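# Wheel loaded cart through self-closing door, park on yellow tape

## Task

Move the loaded utility cart past the self-closing door and leave it parked in the zone outlined with yellow tape, with each of its four wheels fully inside the tape line and none resting on it. The cartons have to be sitting in the cart's top tray without anything overhanging the tray's rim. At the end, release the cart and back away from it. The robot must not topple or finish leaning, or the task fails. Anything that stays in place only because the robot is holding it does not count as done.

## Robot and tools

ROBOT. TidyBot++: a mobile base 0.54 m long, 0.50 m wide and 0.38 m tall on four driven casters, carrying a single seven-joint arm with a two-finger gripper. The shoulder sits 0.12 m ahead of the base centre at 0.68 m height. Cameras: base_camera (pinhole, 644x364) and wrist_camera (fisheye, 644x476, sees along the hand). The arm starts folded, hand pointing down; folded, the hand reaches up to 0.08 m beyond the base front and the elbow up to 1.15 m high. Segments: upper arm 0.42 m, forearm 0.31 m, hand 0.31 m to the hand point.

FRAMES. Base frame: origin on the floor below the base centre, x forward, y left, z up. hand_pose is an absolute pose in this frame of the spot between the finger pads; its z axis runs out along the fingers, its y axis is the closing direction. Odometry frame = base frame at scene start; heading is positive leftward, -3.142 to 3.142. base_tilt is in degrees, forward/right positive.

TOOLS.
execute_actions {"actions": [...], "cameras": [...]}: actions holds zero or one action object. An action may contain "base", "joints", "speeds"; base and joint motions begin together. Empty list = just report state and pictures. cameras picks from "base_camera", "wrist_camera", "all"; omitted/null/["all"] gives both, [] gives none; the "pictures" line lists image order.
- base: exactly one key, all are offsets from where the base last reported itself, not poses. translate_m: metres along x, forward positive, -2 to 2. strafe_m: metres sideways, left positive, -2 to 2. rotate_rad: radians, counter-clockwise from above positive, -6.3 to 6.3. Moves needing over 8.667 s at the allowed speed are refused.
- joints: absolute targets by name, a single flat object for the one arm. joint_1_rad (any angle; positive turns the arm clockwise from above, opposite to rotate_rad), joint_2_rad shoulder -2.249 to 2.249, joint_3_rad any angle, joint_4_rad elbow -2.579 to 2.579, joint_5_rad any angle, joint_6_rad wrist -2.099 to 2.099, joint_7_rad any angle (hand down: positive is counter-clockwise from above; 1.57 opens fingers to left/right). Radians. Tolerances ±0.039 for joints 1-4, ±0.056 for 5-7. Unbounded joints go the short way, so rotate more than half a turn in steps. gripper_pos 0 (open) to 1 (closed) ±0.03; pad gap ≈ 85×(1−gripper_pos) mm; closed tips reach ~20 mm past the hand point; at 1 it squeezes ~96-120 N per finger.
- speeds: caps for this action only: translate_m/strafe_m 0.05-0.5 m/s, rotate_rad 0.1-1.57 rad/s (maxima are defaults).
A bad key or out-of-range number rejects the whole call. An untouched joint or base may keep driving toward its previous target. Any action ends after 15 s.
wait {"seconds": 0-10}: commands nothing; returns the same report.
zoom_image {"camera", "region": [x0,y0,x1,y1]}: pixels from the top-left of that camera's latest full image, at most 504x504.
finished_scene {"scene": n}: irreversible; the result states success. Only call it once the cart is parked, released and stable.

ARM GEOMETRY. With joint_1_rad=0, joint_3_rad=3.14, joint_5_rad=0 (near start) the arm moves in the base's x-z plane. Angles from vertical (forward positive): upper = j2, forearm = j2−j4, hand = j2−j4−j6; reach ahead of shoulder = Σ length·sin, height = Σ length·cos. Joints move up to 1.39 rad/s (1.22 for joints 5-7). A downward-pointing hand tops out near 0.94 m, lower when extended.

RESULTS. base_status/joint_status: "done"; "off_target" (stopped short, may still push); "contact_stop"/"time_out" (target dropped, holding). Base "done" only means the wheels turned enough; a blocked base may show done while short. "joint command not followed" plus "cause:" = self-collision check withheld arm targets (gripper still runs); such targets may be retried on later actions. on_its_own lists uncommanded motion. motor_effort: % of max, bracket = peak, noisy. "ARM HIT" = hard contact with base or self. Motor temperatures per joint; MOTOR HOT from 60 °C, OVER-TEMPERATURE FAULT at 75 °C (arm sags, "limit_stop_at_motor_heat"; resend). Torque fault above 104.5 N m (joints 1-4) or 51.3 N m (5-7) freezes the arm 10 s; warnings at 56.7/29.4. Odometry counts wheel turns, so slip looks like travel and drift grows; tilt and effort readings carry offsets of about 1 degree or a few percent.

CORRECTIONS. Friction leaves joints slightly off with "all done"; resend each joint as last command + (wanted − measured). Held loads make the arm sag; never command a loaded joint to its reading. Trust images over hand_pose near the floor.

AVOID. Driving while the arm snags something ~0.8 m or higher (tip-over); sideways shoves on a raised hand; pushing the arm into the base; hard pushes, drops, spilled cartons. Between replies the robot keeps its last command, and loose items may get nudged.

Each tool is called after "Emit:" by a JSON object that holds its "fn" and its "kwargs", one argument or row to a line.

## Session

Emit:
{"fn": "execute_actions", "kwargs": {
  "actions": []
}}

Scene clock: 0.00 s.
Motor temperatures (°C, as the motors report them): [37 31 31 35 37 46 39]
base_odometry: x=+0.000 y=+0.000 heading=+0.000 (m, m, rad; odometry frame)
base_tilt: forward=-0.1 right=+0.6 (deg)
base_status: not commanded
joint_positions: joint_1_rad=+0.027 joint_2_rad=-0.346 joint_3_rad=+3.135 joint_4_rad=-2.527 joint_5_rad=+0.017 joint_6_rad=-0.904 joint_7_rad=+1.591 gripper_pos=+0.000
joint_status: not commanded
motor_effort: joint_1_rad=+0 joint_2_rad=+0 joint_3_rad=+0 joint_4_rad=+14 joint_5_rad=+0 joint_6_rad=+0 joint_7_rad=-1 (%)
hand_pose: x=+0.2512 y=-0.0057 z=+0.5867 quat_wxyz=(+0.008, +1.000, +0.004, +0.028) (m; base frame)
pictures: base_camera, wrist_camera
Images, in order (width x height): base_camera 644x364, wrist_camera 644x476.

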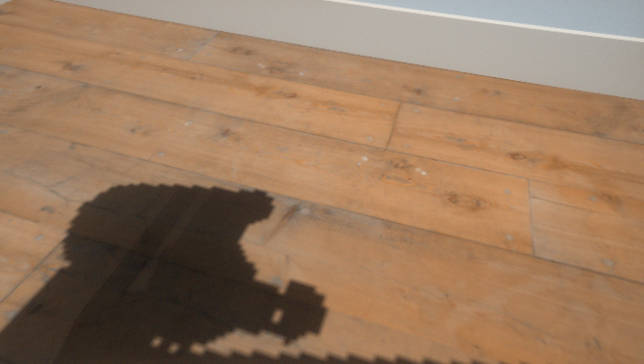

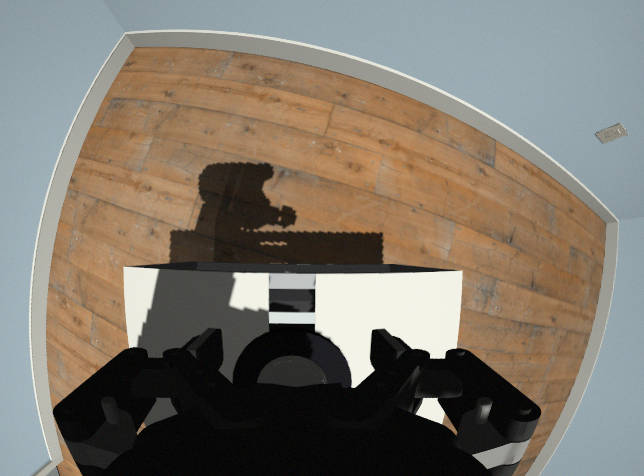

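Emit:
{"fn": "execute_actions", "kwargs": {
  "actions": [
    {"base":{"rotate_rad":2.85},"joints":{"joint_6_rad":-0.4}}
  ]
}}

Scene clock: 5.50 s.
Motor temperatures (°C, as the motors report them): [37 31 31 35 37 46 39]
base_odometry: x=+0.000 y=+0.000 heading=+2.850 (m, m, rad; odometry frame)
base_tilt: forward=-0.1 right=+0.7 (deg)
base_status: done
joint_positions: joint_1_rad=+0.027 joint_2_rad=-0.346 joint_3_rad=+3.135 joint_4_rad=-2.527 joint_5_rad=+0.017 joint_6_rad=-0.411 joint_7_rad=+1.591 gripper_pos=+0.000
joint_status: all done
motor_effort: joint_1_rad=+0(0) joint_2_rad=-4(4) joint_3_rad=+0(1) joint_4_rad=+16(16) joint_5_rad=+0(0) joint_6_rad=+4(4) joint_7_rad=-1(1) (%)
hand_pose: x=+0.3964 y=-0.0066 z=+0.6320 quat_wxyz=(+0.012, +0.962, +0.006, +0.271) (m; base frame)
pictures: base_camera, wrist_camera
Images, in order (width x height): base_camera 644x364, wrist_camera 644x476.

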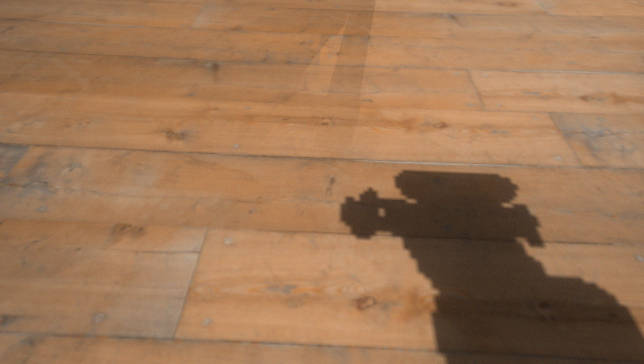

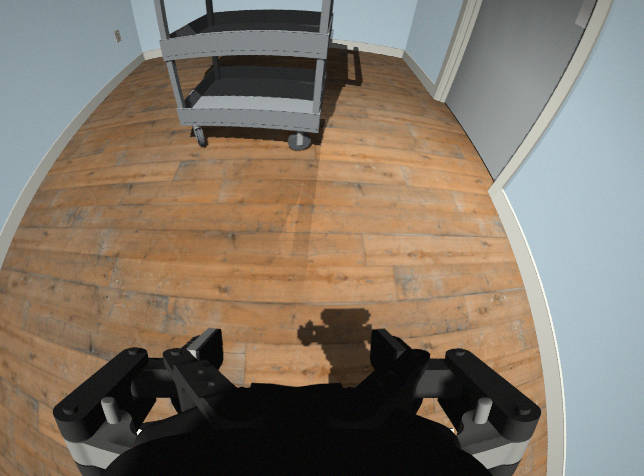

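Emit:
{"fn": "execute_actions", "kwargs": {
  "actions": [
    {"base":{"rotate_rad":-0.06},"joints":{"joint_2_rad":-0.3,"joint_4_rad":-1.0,"joint_6_rad":-1.45}}
  ]
}}

Scene clock: 10.40 s.
Motor temperatures (°C, as the motors report them): [37 31 31 35 37 46 39]
base_odometry: x=+0.000 y=+0.000 heading=+2.790 (m, m, rad; odometry frame)
base_tilt: forward=-0.1 right=+0.6 (deg)
base_status: done
joint_positions: joint_1_rad=+0.027 joint_2_rad=-0.321 joint_3_rad=+3.135 joint_4_rad=-1.022 joint_5_rad=+0.017 joint_6_rad=-1.417 joint_7_rad=+1.591 gripper_pos=+0.000
joint_status: all done
motor_effort: joint_1_rad=+0(0) joint_2_rad=-3(8) joint_3_rad=+1(2) joint_4_rad=+16(21) joint_5_rad=+0(1) joint_6_rad=+7(8) joint_7_rad=-1(1) (%)
hand_pose: x=+0.4547 y=-0.0097 z=+1.1594 quat_wxyz=(+0.019, +0.872, -0.003, +0.490) (m; base frame)
pictures: base_camera, wrist_camera
Images, in order (width x height): base_camera 644x364, wrist_camera 644x476.

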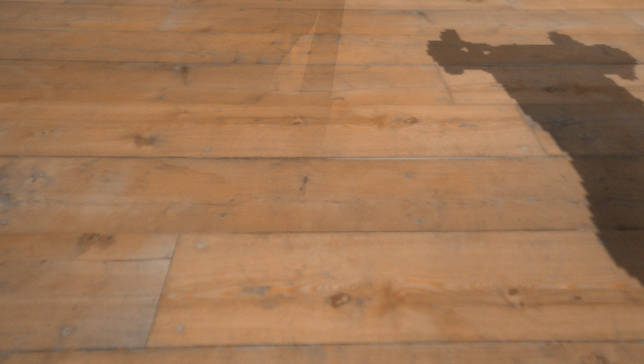

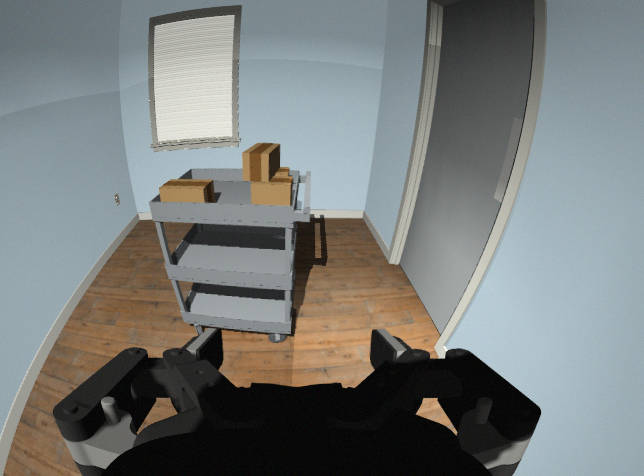

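Emit:
{"fn": "execute_actions", "kwargs": {
  "actions": [
    {"base":{"strafe_m":-0.4},"joints":{"joint_1_rad":-0.02,"joint_2_rad":-0.35,"joint_4_rad":-1.1,"joint_6_rad":-1.95}}
  ],
  "cameras": []
}}

Emit:
{"fn": "execute_actions", "kwargs": {
  "actions": [
    {"base":{"rotate_rad":1.571}}
  ],
  "cameras": []
}}

Emit:
{"fn": "execute_actions", "kwargs": {
  "actions": [
    {"base":{"strafe_m":-1.52}}
  ]
}}

Scene clock: 22.57 s.
Motor temperatures (°C, as the motors report them): [37 31 31 35 37 46 39]
base_odometry: x=+0.137 y=+0.376 heading=+2.790 (m, m, rad; odometry frame)
base_tilt: forward=-0.1 right=+0.7 (deg)
base_status: done
joint_positions: joint_1_rad=-0.007 joint_2_rad=-0.334 joint_3_rad=+3.136 joint_4_rad=-1.086 joint_5_rad=+0.017 joint_6_rad=-1.935 joint_7_rad=+1.591 gripper_pos=+0.000
joint_status: all done
motor_effort: joint_1_rad=+0(2) joint_2_rad=-1(4) joint_3_rad=+1(2) joint_4_rad=+14(15) joint_5_rad=+0(1) joint_6_rad=+3(8) joint_7_rad=-1(1) (%)
hand_pose: x=+0.3325 y=-0.0003 z=+1.0292 quat_wxyz=(+0.009, +0.974, +0.011, +0.225) (m; base frame)
pictures: none
No camera images: the call's "cameras" was empty. Leave "cameras" out to get every camera's image.

Scene clock: 24.87 s.
Motor temperatures (°C, as the motors report them): [37 31 31 35 37 46 39]
base_odometry: x=+0.137 y=+0.376 heading=-1.922 (m, m, rad; odometry frame)
base_tilt: forward=-0.1 right=+0.6 (deg)
base_status: done
joint_positions: joint_1_rad=-0.008 joint_2_rad=-0.334 joint_3_rad=+3.136 joint_4_rad=-1.086 joint_5_rad=+0.017 joint_6_rad=-1.935 joint_7_rad=+1.591 gripper_pos=+0.000
joint_status: not commanded
motor_effort: joint_1_rad=+1(1) joint_2_rad=-2(3) joint_3_rad=+0(1) joint_4_rad=+14(15) joint_5_rad=+0(1) joint_6_rad=+3(4) joint_7_rad=-1(1) (%)
hand_pose: x=+0.3325 y=-0.0001 z=+1.0292 quat_wxyz=(+0.009, +0.974, +0.011, +0.225) (m; base frame)
pictures: none
No camera images: the call's "cameras" was empty. Leave "cameras" out to get every camera's image.

Scene clock: 29.27 s.
Motor temperatures (°C, as the motors report them): [37 31 31 35 37 46 39]
base_odometry: x=-1.290 y=+0.897 heading=-1.922 (m, m, rad; odometry frame)
base_tilt: forward=-0.1 right=+0.7 (deg)
base_status: done
joint_positions: joint_1_rad=-0.008 joint_2_rad=-0.334 joint_3_rad=+3.136 joint_4_rad=-1.086 joint_5_rad=+0.017 joint_6_rad=-1.935 joint_7_rad=+1.591 gripper_pos=+0.000
joint_status: not commanded
motor_effort: joint_1_rad=+0(1) joint_2_rad=-1(3) joint_3_rad=+0(2) joint_4_rad=+14(14) joint_5_rad=+0(1) joint_6_rad=+3(3) joint_7_rad=+0(1) (%)
hand_pose: x=+0.3325 y=-0.0001 z=+1.0292 quat_wxyz=(+0.009, +0.974, +0.012, +0.225) (m; base frame)
pictures: base_camera, wrist_camera
Images, in order (width x height): base_camera 644x364, wrist_camera 644x476.

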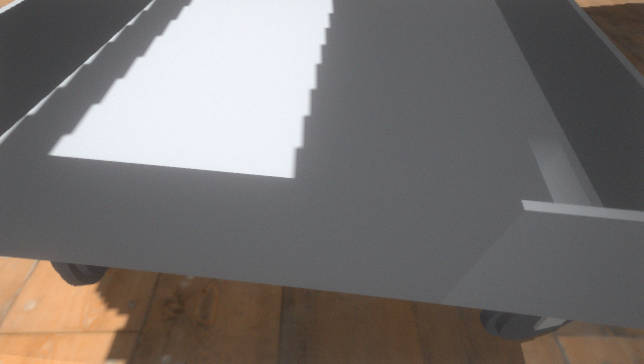

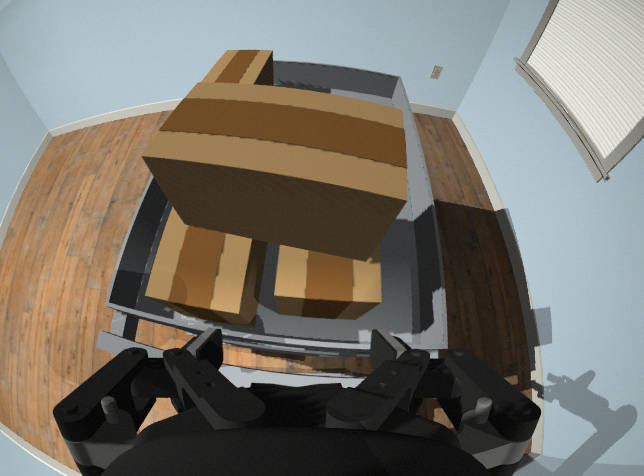

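Emit:
{"fn": "execute_actions", "kwargs": {
  "actions": [
    {"base":{"translate_m":-0.06},"joints":{"joint_1_rad":-3.13}}
  ]
}}

Scene clock: 35.30 s.
Motor temperatures (°C, as the motors report them): [37 31 31 35 37 46 39]
base_odometry: x=-1.270 y=+0.954 heading=-1.922 (m, m, rad; odometry frame)
base_tilt: forward=-0.1 right=+0.6 (deg)
base_status: done
joint_positions: joint_1_rad=-3.116 joint_2_rad=-0.351 joint_3_rad=+3.136 joint_4_rad=-1.086 joint_5_rad=+0.017 joint_6_rad=-1.935 joint_7_rad=+1.591 gripper_pos=+0.000
joint_status: all done
motor_effort: joint_1_rad=+1(0) joint_2_rad=-1(6) joint_3_rad=+0(1) joint_4_rad=+14(15) joint_5_rad=+0(1) joint_6_rad=+3(4) joint_7_rad=-1(1) (%)
hand_pose: x=-0.0884 y=+0.0070 z=+1.0328 quat_wxyz=(-0.233, +0.005, +0.972, +0.012) (m; base frame)
pictures: base_camera, wrist_camera
Images, in order (width x height): base_camera 644x364, wrist_camera 644x476.

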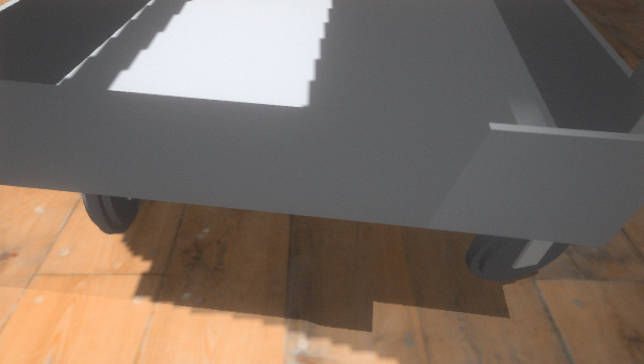

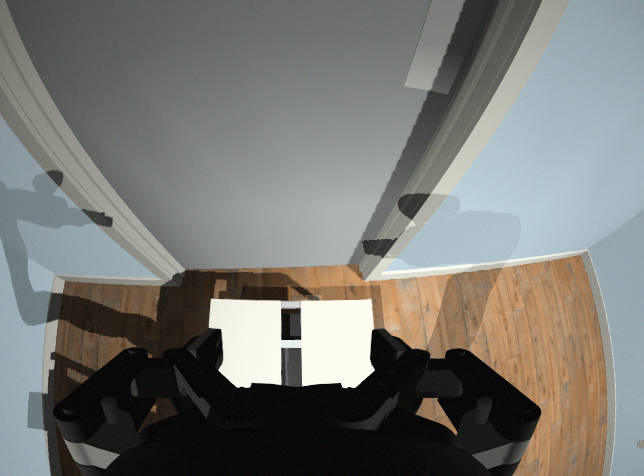

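Emit:
{"fn": "execute_actions", "kwargs": {
  "actions": [
    {"base":{"strafe_m":-0.04},"joints":{"joint_6_rad":-1.6}}
  ],
  "cameras": []
}}

Emit:
{"fn": "execute_actions", "kwargs": {
  "actions": [
    {"base":{"translate_m":-0.65},"speeds":{"translate_m":0.12}}
  ]
}}

Scene clock: 39.40 s.
Motor temperatures (°C, as the motors report them): [37 31 31 35 37 46 39]
base_odometry: x=-1.308 y=+0.968 heading=-1.922 (m, m, rad; odometry frame)
base_tilt: forward=-0.1 right=+0.7 (deg)
base_status: done
joint_positions: joint_1_rad=-3.116 joint_2_rad=-0.350 joint_3_rad=+3.134 joint_4_rad=-1.086 joint_5_rad=+0.017 joint_6_rad=-1.612 joint_7_rad=+1.591 gripper_pos=+0.000
joint_status: all done
motor_effort: joint_1_rad=+1(0) joint_2_rad=-2(4) joint_3_rad=+1(3) joint_4_rad=+15(15) joint_5_rad=+0(1) joint_6_rad=+6(5) joint_7_rad=-1(1) (%)
hand_pose: x=-0.1695 y=+0.0080 z=+1.0920 quat_wxyz=(-0.387, +0.002, +0.922, +0.016) (m; base frame)
pictures: none
No camera images: the call's "cameras" was empty. Leave "cameras" out to get every camera's image.

Scene clock: 45.63 s.
Motor temperatures (°C, as the motors report them): [37 31 31 35 37 46 39]
base_odometry: x=-1.084 y=+1.578 heading=-1.921 (m, m, rad; odometry frame)
base_tilt: forward=-0.1 right=+0.7 (deg)
base_status: done
joint_positions: joint_1_rad=-3.118 joint_2_rad=-0.346 joint_3_rad=+3.135 joint_4_rad=-1.087 joint_5_rad=+0.017 joint_6_rad=-1.610 joint_7_rad=+1.591 gripper_pos=+0.000
joint_status: not commanded
motor_effort: joint_1_rad=+1(3) joint_2_rad=-2(10) joint_3_rad=+1(3) joint_4_rad=+15(17) joint_5_rad=+0(2) joint_6_rad=+5(7) joint_7_rad=-1(1) (%)
hand_pose: x=-0.1717 y=+0.0078 z=+1.0904 quat_wxyz=(-0.385, +0.002, +0.923, +0.016) (m; base frame)
pictures: base_camera, wrist_camera
Images, in order (width x height): base_camera 644x364, wrist_camera 644x476.

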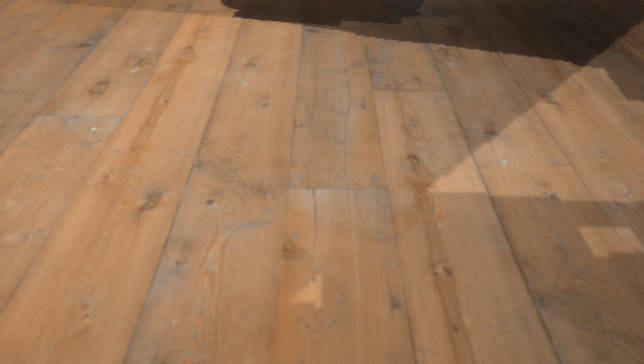

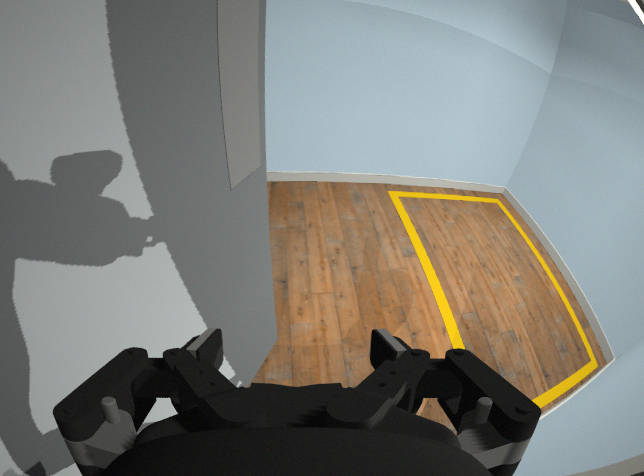

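Emit:
{"fn": "execute_actions", "kwargs": {
  "actions": [
    {"base":{"translate_m":0.56},"joints":{"joint_6_rad":-2.05,"joint_7_rad":-0.1},"speeds":{"translate_m":0.15}}
  ],
  "cameras": []
}}

Emit:
{"fn": "execute_actions", "kwargs": {
  "actions": [
    {"joints":{"joint_1_rad":-0.05}}
  ],
  "cameras": []
}}

Emit:
{"fn": "execute_actions", "kwargs": {
  "actions": [
    {"joints":{"joint_2_rad":0.05,"joint_4_rad":-1.07,"joint_6_rad":-1.95,"gripper_pos":0.2}}
  ]
}}

Scene clock: 56.23 s.
Motor temperatures (°C, as the motors report them): [37 31 31 35 37 46 39]
base_odometry: x=-1.277 y=+1.052 heading=-1.922 (m, m, rad; odometry frame)
base_tilt: forward=-0.1 right=+0.7 (deg)
base_status: done
joint_positions: joint_1_rad=-3.118 joint_2_rad=-0.349 joint_3_rad=+3.135 joint_4_rad=-1.087 joint_5_rad=+0.017 joint_6_rad=-2.022 joint_7_rad=-0.090 gripper_pos=+0.000
joint_status: all done
motor_effort: joint_1_rad=+0(1) joint_2_rad=+0(7) joint_3_rad=+0(1) joint_4_rad=+13(16) joint_5_rad=+0(0) joint_6_rad=+3(5) joint_7_rad=-1(1) (%)
hand_pose: x=-0.0644 y=+0.0056 z=+1.0208 quat_wxyz=(-0.135, +0.733, +0.653, -0.133) (m; base frame)
pictures: none
No camera images: the call's "cameras" was empty. Leave "cameras" out to get every camera's image.

Scene clock: 60.13 s.
Motor temperatures (°C, as the motors report them): [37 31 31 35 37 46 39]
base_odometry: x=-1.277 y=+1.052 heading=-1.922 (m, m, rad; odometry frame)
base_tilt: forward=-0.1 right=+0.6 (deg)
base_status: not commanded
joint_positions: joint_1_rad=-0.064 joint_2_rad=-0.349 joint_3_rad=+3.135 joint_4_rad=-1.087 joint_5_rad=+0.017 joint_6_rad=-2.022 joint_7_rad=-0.090 gripper_pos=+0.000
joint_status: all done
motor_effort: joint_1_rad=+0(1) joint_2_rad=+0(1) joint_3_rad=+0(1) joint_4_rad=+14(14) joint_5_rad=+1(0) joint_6_rad=+2(3) joint_7_rad=-1(1) (%)
hand_pose: x=+0.3022 y=+0.0105 z=+1.0208 quat_wxyz=(-0.139, +0.684, -0.704, +0.129) (m; base frame)
pictures: none
No camera images: the call's "cameras" was empty. Leave "cameras" out to get every camera's image.

Scene clock: 61.67 s.
Motor temperatures (°C, as the motors report them): [37 31 31 35 37 46 39]
base_odometry: x=-1.277 y=+1.052 heading=-1.922 (m, m, rad; odometry frame)
base_tilt: forward=-0.1 right=+0.6 (deg)
base_status: not commanded
joint_positions: joint_1_rad=-0.064 joint_2_rad=+0.052 joint_3_rad=+3.135 joint_4_rad=-1.087 joint_5_rad=+0.017 joint_6_rad=-1.980 joint_7_rad=-0.090 gripper_pos=+0.200
joint_status: all done
motor_effort: joint_1_rad=+0(0) joint_2_rad=-16(19) joint_3_rad=+0(1) joint_4_rad=+15(16) joint_5_rad=+0(0) joint_6_rad=-1(3) joint_7_rad=-1(1) (%)
hand_pose: x=+0.4326 y=+0.0189 z=+0.9224 quat_wxyz=(-0.004, +0.698, -0.716, +0.013) (m; base frame)
pictures: base_camera, wrist_camera
Images, in order (width x height): base_camera 644x364, wrist_camera 644x476.

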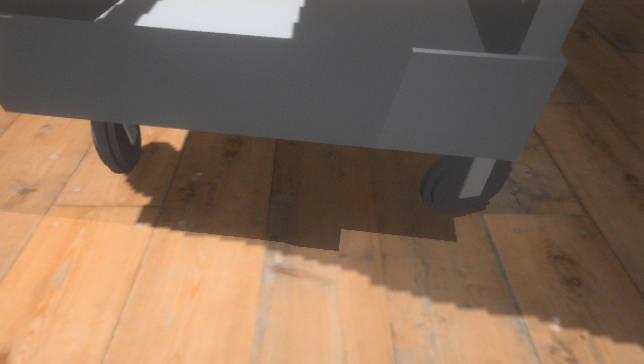

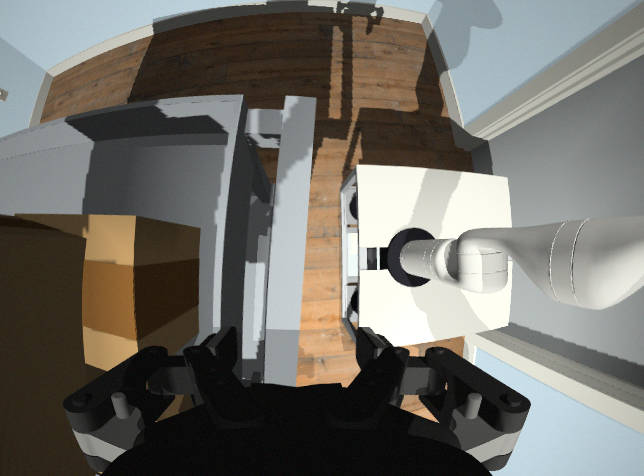

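Emit:
{"fn": "execute_actions", "kwargs": {
  "actions": [
    {"base":{"strafe_m":0.04},"joints":{"joint_4_rad":-1.29,"joint_6_rad":-1.77,"joint_7_rad":-0.17,"gripper_pos":0.3}}
  ],
  "cameras": ["wrist_camera"]
}}

Scene clock: 66.33 s.
Motor temperatures (°C, as the motors report them): [37 31 31 35 37 46 39]
base_odometry: x=-1.239 y=+1.038 heading=-1.922 (m, m, rad; odometry frame)
base_tilt: forward=-0.2 right=+0.6 (deg)
base_status: done
joint_positions: joint_1_rad=-0.059 joint_2_rad=+0.052 joint_3_rad=+3.133 joint_4_rad=-1.269 joint_5_rad=+0.017 joint_6_rad=-1.806 joint_7_rad=-0.138 gripper_pos=+0.300
joint_status: all done
motor_effort: joint_1_rad=+1(1) joint_2_rad=-17(19) joint_3_rad=+0(2) joint_4_rad=+17(17) joint_5_rad=+0(1) joint_6_rad=+1(1) joint_7_rad=-1(1) (%)
hand_pose: x=+0.4494 y=+0.0185 z=+0.8686 quat_wxyz=(-0.001, +0.680, -0.733, +0.011) (m; base frame)
pictures: wrist_camera
Images, in order (width x height): wrist_camera 644x476.

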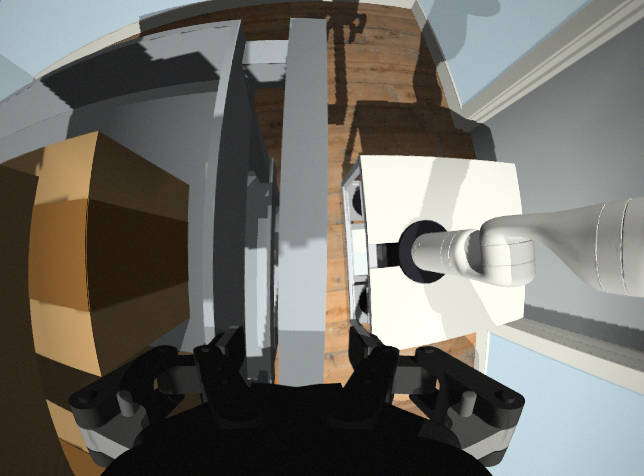

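Emit:
{"fn": "execute_actions", "kwargs": {
  "actions": [
    {"joints":{"joint_4_rad":-1.42,"joint_6_rad":-1.69,"gripper_pos":0.42}}
  ],
  "cameras": ["wrist_camera"]
}}

Emit:
{"fn": "execute_actions", "kwargs": {
  "actions": [
    {"joints":{"gripper_pos":1}}
  ],
  "cameras": ["wrist_camera"]
}}

Scene clock: 69.63 s.
Motor temperatures (°C, as the motors report them): [37 31 31 35 37 46 39]
base_odometry: x=-1.239 y=+1.038 heading=-1.922 (m, m, rad; odometry frame)
base_tilt: forward=+0.0 right=+0.6 (deg)
base_status: not commanded
joint_positions: joint_1_rad=-0.059 joint_2_rad=+0.033 joint_3_rad=+3.133 joint_4_rad=-1.375 joint_5_rad=+0.017 joint_6_rad=-1.729 joint_7_rad=-0.138 gripper_pos=+0.420
joint_status: joint_4_rad off_target (ended at -1.375, target -1.420); the others done
motor_effort: joint_1_rad=+1(1) joint_2_rad=-11(19) joint_3_rad=+1(1) joint_4_rad=+13(17) joint_5_rad=+0(1) joint_6_rad=+1(2) joint_7_rad=-1(1) (%)
hand_pose: x=+0.4443 y=+0.0181 z=+0.8420 quat_wxyz=(+0.003, +0.681, -0.733, +0.008) (m; base frame)
pictures: wrist_camera
Images, in order (width x height): wrist_camera 644x476.

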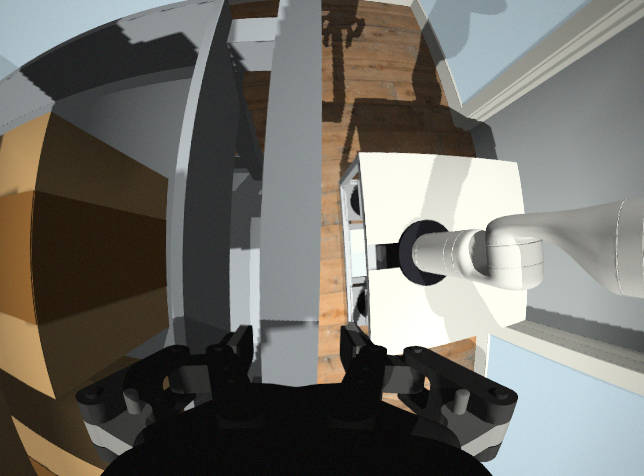

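Scene clock: 70.50 s.
Motor temperatures (°C, as the motors report them): [37 31 31 35 37 46 39]
base_odometry: x=-1.239 y=+1.038 heading=-1.922 (m, m, rad; odometry frame)
base_tilt: forward=+0.0 right=+0.7 (deg)
base_status: not commanded
joint_positions: joint_1_rad=-0.058 joint_2_rad=+0.033 joint_3_rad=+3.133 joint_4_rad=-1.380 joint_5_rad=+0.017 joint_6_rad=-1.714 joint_7_rad=-0.141 gripper_pos=+0.740
joint_status: gripper_pos off_target (ended at +0.740, target +1.000)
motor_effort: joint_1_rad=+1(1) joint_2_rad=-14(18) joint_3_rad=+0(1) joint_4_rad=+11(15) joint_5_rad=+1(1) joint_6_rad=-2(6) joint_7_rad=-1(0) (%)
hand_pose: x=+0.4472 y=+0.0182 z=+0.8407 quat_wxyz=(-0.001, +0.680, -0.734, +0.011) (m; base frame)
pictures: wrist_camera
Images, in order (width x height): wrist_camera 644x476.

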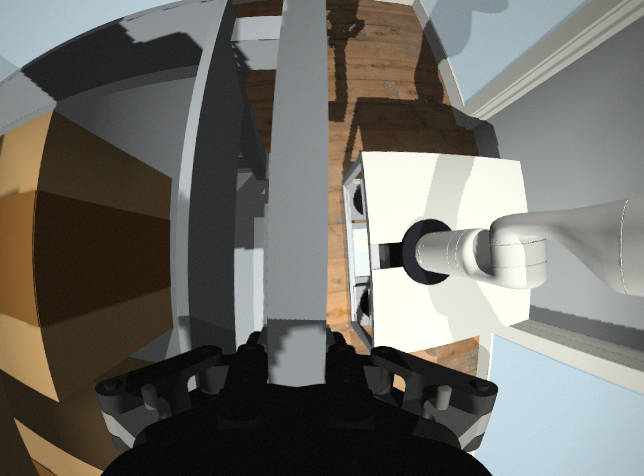

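Gripped. Shift toward the hinge side and pull.

Emit:
{"fn": "execute_actions", "kwargs": {
  "actions": [
    {"base":{"strafe_m":-0.09},"joints":{"joint_1_rad":0.03,"joint_7_rad":0.03},"speeds":{"strafe_m":0.06}}
  ],
  "cameras": []
}}

Emit:
{"fn": "execute_actions", "kwargs": {
  "actions": [
    {"base":{"translate_m":-0.6},"speeds":{"translate_m":0.11}}
  ]
}}

Scene clock: 74.17 s.
Motor temperatures (°C, as the motors report them): [37 31 31 35 37 46 39]
base_odometry: x=-1.324 y=+1.069 heading=-1.922 (m, m, rad; odometry frame)
base_tilt: forward=-0.1 right=+0.6 (deg)
base_status: done
joint_positions: joint_1_rad=+0.005 joint_2_rad=+0.032 joint_3_rad=+3.110 joint_4_rad=-1.381 joint_5_rad=+0.009 joint_6_rad=-1.714 joint_7_rad=+0.024 gripper_pos=+0.740
joint_status: all done
motor_effort: joint_1_rad=+5(9) joint_2_rad=-11(14) joint_3_rad=+4(7) joint_4_rad=+13(15) joint_5_rad=+2(7) joint_6_rad=+2(5) joint_7_rad=-4(5) (%)
hand_pose: x=+0.4469 y=+0.0070 z=+0.8407 quat_wxyz=(-0.003, +0.724, -0.690, +0.008) (m; base frame)
pictures: none
No camera images: the call's "cameras" was empty. Leave "cameras" out to get every camera's image.

Scene clock: 80.20 s.
Motor temperatures (°C, as the motors report them): [37 31 31 35 37 46 39]
base_odometry: x=-1.118 y=+1.633 heading=-1.922 (m, m, rad; odometry frame)
base_tilt: forward=-0.1 right=+0.6 (deg)
base_status: done
joint_positions: joint_1_rad=+0.068 joint_2_rad=+0.028 joint_3_rad=+3.171 joint_4_rad=-1.388 joint_5_rad=+0.029 joint_6_rad=-1.670 joint_7_rad=+0.023 gripper_pos=+0.740
joint_status: not commanded
motor_effort: joint_1_rad=-9(9) joint_2_rad=-13(19) joint_3_rad=-9(9) joint_4_rad=+11(15) joint_5_rad=-6(7) joint_6_rad=+1(9) joint_7_rad=+5(5) (%)
hand_pose: x=+0.4567 y=-0.0405 z=+0.8405 quat_wxyz=(-0.008, +0.679, -0.734, +0.031) (m; base frame)
pictures: base_camera, wrist_camera
Images, in order (width x height): base_camera 644x364, wrist_camera 644x476.

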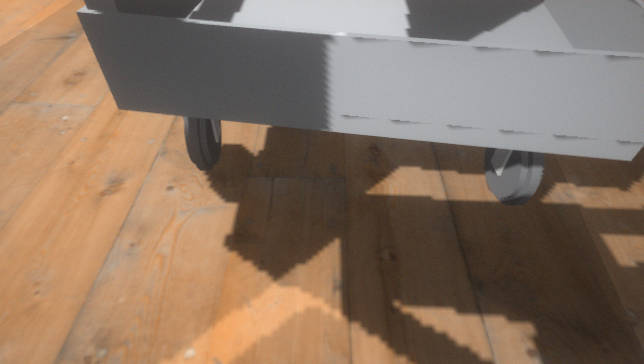

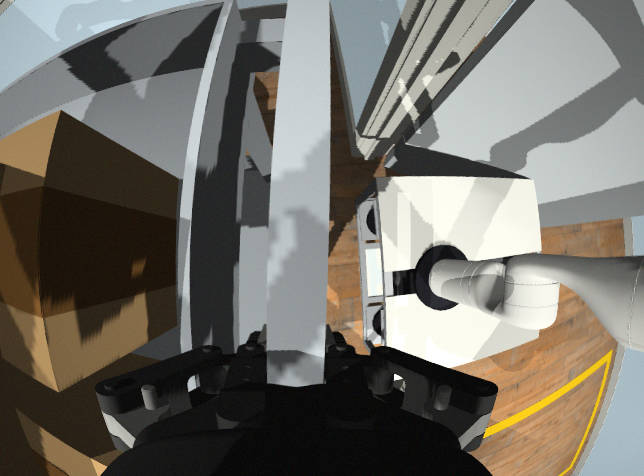

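Emit:
{"fn": "execute_actions", "kwargs": {
  "actions": [
    {"base":{"translate_m":-0.3},"joints":{"joint_1_rad":-0.05,"joint_7_rad":0.07},"speeds":{"translate_m":0.1}}
  ]
}}

Scene clock: 86.00 s.
Motor temperatures (°C, as the motors report them): [37 31 31 35 37 46 39]
base_odometry: x=-1.014 y=+1.915 heading=-1.922 (m, m, rad; odometry frame)
base_tilt: forward=-0.2 right=+0.7 (deg)
base_status: done
joint_positions: joint_1_rad=+0.001 joint_2_rad=+0.032 joint_3_rad=+3.179 joint_4_rad=-1.383 joint_5_rad=+0.040 joint_6_rad=-1.669 joint_7_rad=+0.023 gripper_pos=+0.740
joint_status: joint_1_rad off_target (ended at +0.001, target -0.050); the others done
motor_effort: joint_1_rad=-5(13) joint_2_rad=-11(21) joint_3_rad=-6(11) joint_4_rad=+11(13) joint_5_rad=-5(8) joint_6_rad=+1(10) joint_7_rad=+2(7) (%)
hand_pose: x=+0.4606 y=-0.0239 z=+0.8405 quat_wxyz=(-0.005, +0.699, -0.714, +0.035) (m; base frame)
pictures: base_camera, wrist_camera
Images, in order (width x height): base_camera 644x364, wrist_camera 644x476.

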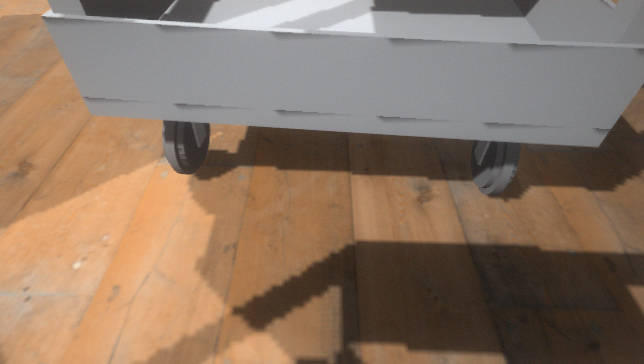

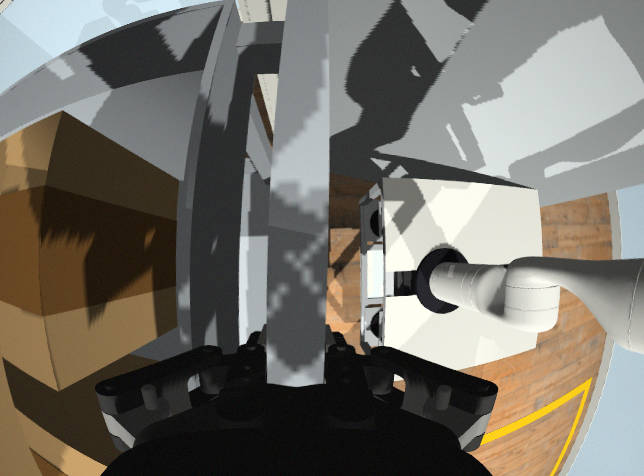

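Emit:
{"fn": "execute_actions", "kwargs": {
  "actions": [
    {"base":{"translate_m":-0.6},"joints":{"joint_7_rad":0.1},"speeds":{"translate_m":0.12}}
  ]
}}

Emit:
{"fn": "execute_actions", "kwargs": {
  "actions": [
    {"base":{"translate_m":-0.5},"joints":{"joint_7_rad":0.05,"joint_1_rad":0},"speeds":{"translate_m":0.12}}
  ]
}}

Scene clock: 93.00 s.
Motor temperatures (°C, as the motors report them): [37 31 31 35 37 46 39]
base_odometry: x=-0.807 y=+2.478 heading=-1.923 (m, m, rad; odometry frame)
base_tilt: forward=-0.1 right=+0.6 (deg)
base_status: done
joint_positions: joint_1_rad=-0.027 joint_2_rad=+0.031 joint_3_rad=+3.153 joint_4_rad=-1.385 joint_5_rad=+0.040 joint_6_rad=-1.671 joint_7_rad=+0.072 gripper_pos=+0.740
joint_status: all done
motor_effort: joint_1_rad=-1(9) joint_2_rad=-11(18) joint_3_rad=-1(9) joint_4_rad=+11(13) joint_5_rad=-1(6) joint_6_rad=+2(9) joint_7_rad=-2(5) (%)
hand_pose: x=+0.4600 y=-0.0055 z=+0.8405 quat_wxyz=(-0.004, +0.735, -0.677, +0.034) (m; base frame)
pictures: base_camera, wrist_camera
Images, in order (width x height): base_camera 644x364, wrist_camera 644x476.

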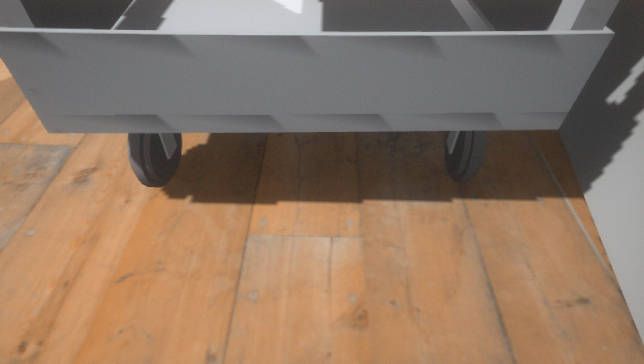

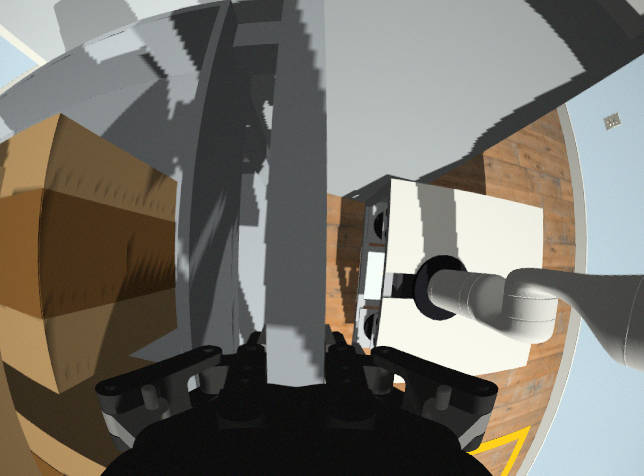

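Scene clock: 97.73 s.
Motor temperatures (°C, as the motors report them): [37 32 31 35 37 46 39]
base_odometry: x=-0.635 y=+2.948 heading=-1.922 (m, m, rad; odometry frame)
base_tilt: forward=-0.1 right=+0.6 (deg)
base_status: done
joint_positions: joint_1_rad=-0.045 joint_2_rad=+0.035 joint_3_rad=+3.091 joint_4_rad=-1.380 joint_5_rad=-0.007 joint_6_rad=-1.663 joint_7_rad=+0.070 gripper_pos=+0.740
joint_status: joint_1_rad off_target (ended at -0.045, target +0.000); the others done
motor_effort: joint_1_rad=+11(11) joint_2_rad=-11(21) joint_3_rad=+11(11) joint_4_rad=+11(14) joint_5_rad=+8(10) joint_6_rad=+1(11) joint_7_rad=-6(6) (%)
hand_pose: x=+0.4615 y=+0.0362 z=+0.8404 quat_wxyz=(-0.026, +0.763, -0.645, +0.019) (m; base frame)
pictures: base_camera, wrist_camera
Images, in order (width x height): base_camera 644x364, wrist_camera 644x476.

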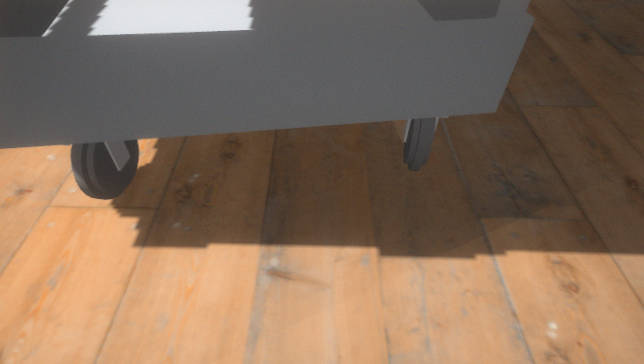

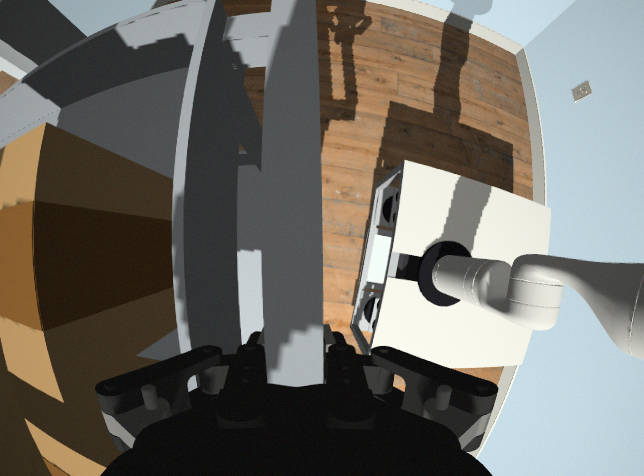

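Emit:
{"fn": "execute_actions", "kwargs": {
  "actions": [
    {"base":{"translate_m":-0.1},"speeds":{"translate_m":0.1}}
  ],
  "cameras": []
}}

Emit:
{"fn": "execute_actions", "kwargs": {
  "actions": [
    {"base":{"strafe_m":0.7},"speeds":{"strafe_m":0.11}}
  ]
}}

Emit:
{"fn": "execute_actions", "kwargs": {
  "actions": [
    {"base":{"strafe_m":0.65},"speeds":{"strafe_m":0.13}}
  ]
}}

Scene clock: 101.43 s.
Motor temperatures (°C, as the motors report them): [37 32 31 35 37 46 39]
base_odometry: x=-0.601 y=+3.042 heading=-1.922 (m, m, rad; odometry frame)
base_tilt: forward=+0.0 right=+0.6 (deg)
base_status: done
joint_positions: joint_1_rad=-0.047 joint_2_rad=+0.036 joint_3_rad=+3.090 joint_4_rad=-1.379 joint_5_rad=-0.008 joint_6_rad=-1.661 joint_7_rad=+0.070 gripper_pos=+0.740
joint_status: not commanded
motor_effort: joint_1_rad=+12(12) joint_2_rad=-11(20) joint_3_rad=+10(11) joint_4_rad=+11(13) joint_5_rad=+9(9) joint_6_rad=+0(11) joint_7_rad=-6(7) (%)
hand_pose: x=+0.4624 y=+0.0373 z=+0.8404 quat_wxyz=(-0.027, +0.764, -0.644, +0.019) (m; base frame)
pictures: none
No camera images: the call's "cameras" was empty. Leave "cameras" out to get every camera's image.

Scene clock: 108.37 s.
Motor temperatures (°C, as the motors report them): [37 32 31 35 37 46 39]
base_odometry: x=+0.057 y=+2.801 heading=-1.922 (m, m, rad; odometry frame)
base_tilt: forward=-0.1 right=+0.7 (deg)
base_status: done
joint_positions: joint_1_rad=+0.037 joint_2_rad=+0.029 joint_3_rad=+3.167 joint_4_rad=-1.387 joint_5_rad=+0.035 joint_6_rad=-1.696 joint_7_rad=+0.025 gripper_pos=+0.740
joint_status: not commanded
on_its_own: joint_1_rad moved +0.084 to your old target +0.000
motor_effort: joint_1_rad=-4(11) joint_2_rad=-14(14) joint_3_rad=-5(10) joint_4_rad=+11(16) joint_5_rad=-1(8) joint_6_rad=-3(6) joint_7_rad=+4(8) (%)
hand_pose: x=+0.4500 y=-0.0301 z=+0.8399 quat_wxyz=(+0.003, +0.692, -0.722, +0.023) (m; base frame)
pictures: base_camera, wrist_camera
Images, in order (width x height): base_camera 644x364, wrist_camera 644x476.

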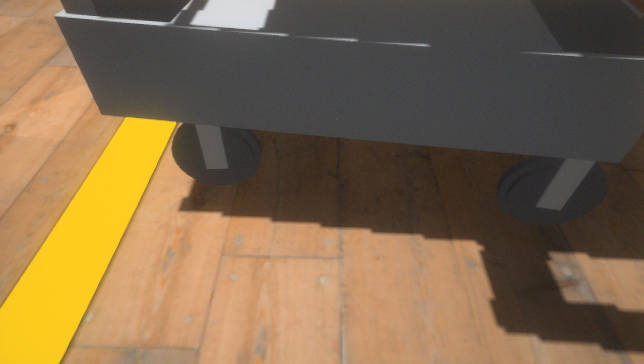

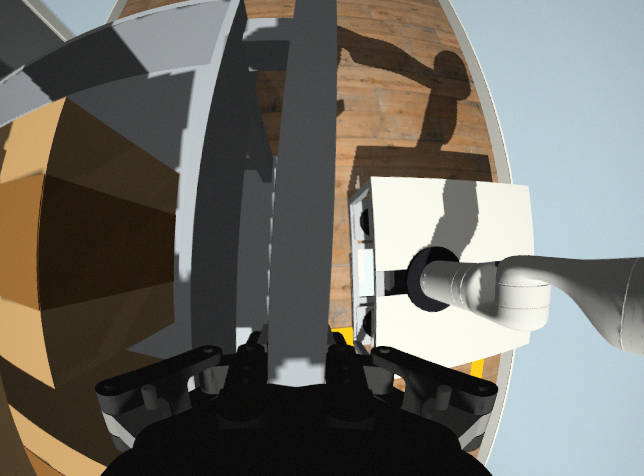

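Scene clock: 114.20 s.
Motor temperatures (°C, as the motors report them): [37 32 31 35 37 46 39]
base_odometry: x=+0.667 y=+2.578 heading=-1.922 (m, m, rad; odometry frame)
base_tilt: forward=+0.0 right=+0.6 (deg)
base_status: done
joint_positions: joint_1_rad=+0.035 joint_2_rad=+0.027 joint_3_rad=+3.165 joint_4_rad=-1.389 joint_5_rad=+0.045 joint_6_rad=-1.695 joint_7_rad=+0.025 gripper_pos=+0.740
joint_status: not commanded
motor_effort: joint_1_rad=-4(11) joint_2_rad=-13(14) joint_3_rad=-5(11) joint_4_rad=+10(14) joint_5_rad=+0(9) joint_6_rad=-4(4) joint_7_rad=+4(7) (%)
hand_pose: x=+0.4493 y=-0.0320 z=+0.8399 quat_wxyz=(+0.006, +0.692, -0.721, +0.026) (m; base frame)
pictures: base_camera, wrist_camera
Images, in order (width x height): base_camera 644x364, wrist_camera 644x476.

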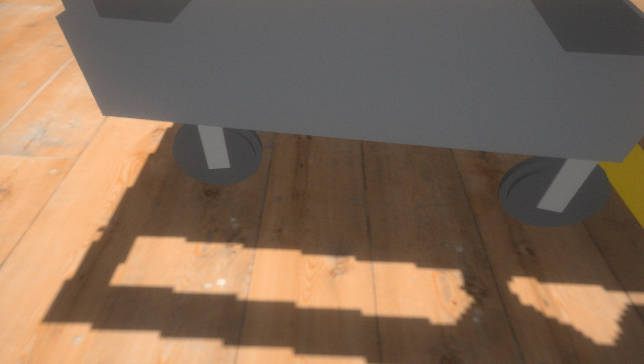

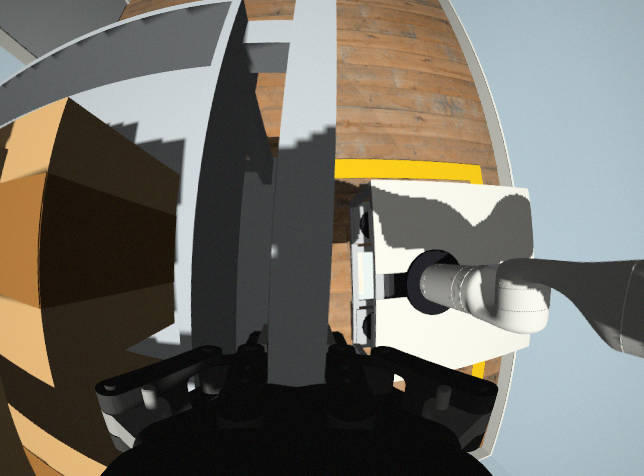

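Emit:
{"fn": "execute_actions", "kwargs": {
  "actions": [
    {"base":{"strafe_m":0.2},"speeds":{"strafe_m":0.12}}
  ],
  "cameras": ["base_camera"]
}}

Emit:
{"fn": "execute_actions", "kwargs": {
  "actions": [
    {"joints":{"gripper_pos":0.5,"joint_1_rad":0.04}}
  ],
  "cameras": []
}}

Emit:
{"fn": "execute_actions", "kwargs": {
  "actions": [
    {"joints":{"joint_4_rad":-1.1,"joint_6_rad":-1.93}}
  ],
  "cameras": []
}}

Emit:
{"fn": "execute_actions", "kwargs": {
  "actions": [
    {"base":{"strafe_m":-1.0},"joints":{"joint_2_rad":-0.5,"joint_4_rad":-1.1,"joint_6_rad":-1.9,"joint_7_rad":1.57,"joint_1_rad":-0.7}}
  ]
}}

Scene clock: 119.80 s.
Motor temperatures (°C, as the motors report them): [37 32 31 35 37 46 39]
base_odometry: x=+0.855 y=+2.509 heading=-1.922 (m, m, rad; odometry frame)
base_tilt: forward=-0.1 right=+0.7 (deg)
base_status: done
joint_positions: joint_1_rad=+0.037 joint_2_rad=+0.026 joint_3_rad=+3.167 joint_4_rad=-1.391 joint_5_rad=+0.045 joint_6_rad=-1.695 joint_7_rad=+0.025 gripper_pos=+0.740
joint_status: not commanded
motor_effort: joint_1_rad=-4(11) joint_2_rad=-13(14) joint_3_rad=-5(11) joint_4_rad=+10(15) joint_5_rad=-1(9) joint_6_rad=-4(4) joint_7_rad=+5(7) (%)
hand_pose: x=+0.4488 y=-0.0330 z=+0.8399 quat_wxyz=(+0.006, +0.691, -0.722, +0.027) (m; base frame)
pictures: base_camera
Images, in order (width x height): base_camera 644x364.

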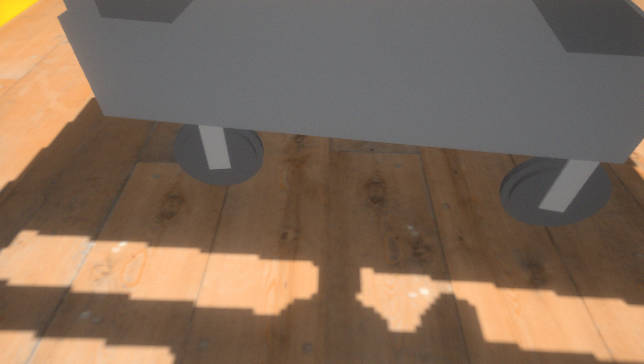

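Scene clock: 120.63 s.
Motor temperatures (°C, as the motors report them): [37 32 31 35 37 46 39]
base_odometry: x=+0.855 y=+2.509 heading=-1.922 (m, m, rad; odometry frame)
base_tilt: forward=-0.1 right=+0.6 (deg)
base_status: not commanded
joint_positions: joint_1_rad=+0.046 joint_2_rad=+0.023 joint_3_rad=+3.150 joint_4_rad=-1.399 joint_5_rad=+0.042 joint_6_rad=-1.696 joint_7_rad=+0.025 gripper_pos=+0.501
joint_status: all done
motor_effort: joint_1_rad=-1(4) joint_2_rad=-10(18) joint_3_rad=-1(4) joint_4_rad=+16(16) joint_5_rad=-2(2) joint_6_rad=+4(5) joint_7_rad=-1(4) (%)
hand_pose: x=+0.4459 y=-0.0293 z=+0.8378 quat_wxyz=(+0.007, +0.694, -0.719, +0.023) (m; base frame)
pictures: none
No camera images: the call's "cameras" was empty. Leave "cameras" out to get every camera's image.

Scene clock: 122.03 s.
Motor temperatures (°C, as the motors report them): [37 32 31 35 37 46 39]
base_odometry: x=+0.855 y=+2.509 heading=-1.922 (m, m, rad; odometry frame)
base_tilt: forward=-0.1 right=+0.6 (deg)
base_status: not commanded
joint_positions: joint_1_rad=+0.046 joint_2_rad=+0.048 joint_3_rad=+3.145 joint_4_rad=-1.123 joint_5_rad=+0.042 joint_6_rad=-1.898 joint_7_rad=+0.025 gripper_pos=+0.500
joint_status: all done
motor_effort: joint_1_rad=+1(1) joint_2_rad=-18(20) joint_3_rad=+0(1) joint_4_rad=+15(18) joint_5_rad=+1(1) joint_6_rad=+0(3) joint_7_rad=-1(1) (%)
hand_pose: x=+0.4503 y=-0.0274 z=+0.9144 quat_wxyz=(-0.011, +0.692, -0.720, +0.040) (m; base frame)
pictures: none
No camera images: the call's "cameras" was empty. Leave "cameras" out to get every camera's image.

Scene clock: 125.50 s.
Motor temperatures (°C, as the motors report them): [37 32 31 35 37 46 39]
base_odometry: x=-0.084 y=+2.852 heading=-1.921 (m, m, rad; odometry frame)
base_tilt: forward=-0.1 right=+0.7 (deg)
base_status: done
joint_positions: joint_1_rad=-0.686 joint_2_rad=-0.495 joint_3_rad=+3.138 joint_4_rad=-1.122 joint_5_rad=+0.042 joint_6_rad=-1.898 joint_7_rad=+1.543 gripper_pos=+0.500
joint_status: all done
motor_effort: joint_1_rad=+0(2) joint_2_rad=+6(19) joint_3_rad=+1(2) joint_4_rad=+13(16) joint_5_rad=+0(1) joint_6_rad=+5(5) joint_7_rad=-1(1) (%)
hand_pose: x=+0.2524 y=+0.0967 z=+1.0528 quat_wxyz=(-0.090, +0.905, +0.298, +0.290) (m; base frame)
pictures: base_camera, wrist_camera
Images, in order (width x height): base_camera 644x364, wrist_camera 644x476.

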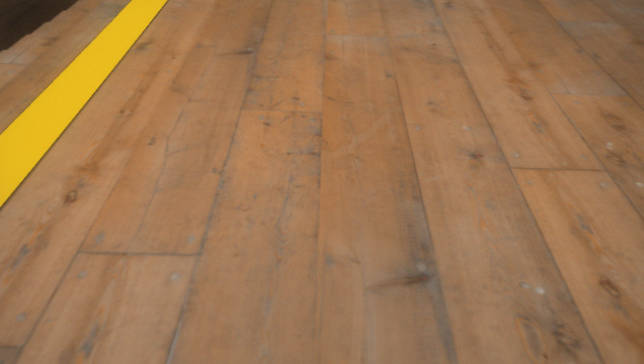

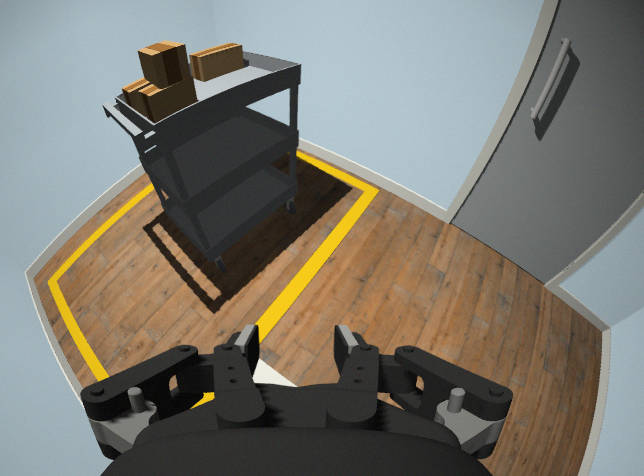

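Emit:
{"fn": "finished_scene", "kwargs": {
  "scene": 1
}}

The scene is finished: the task was done.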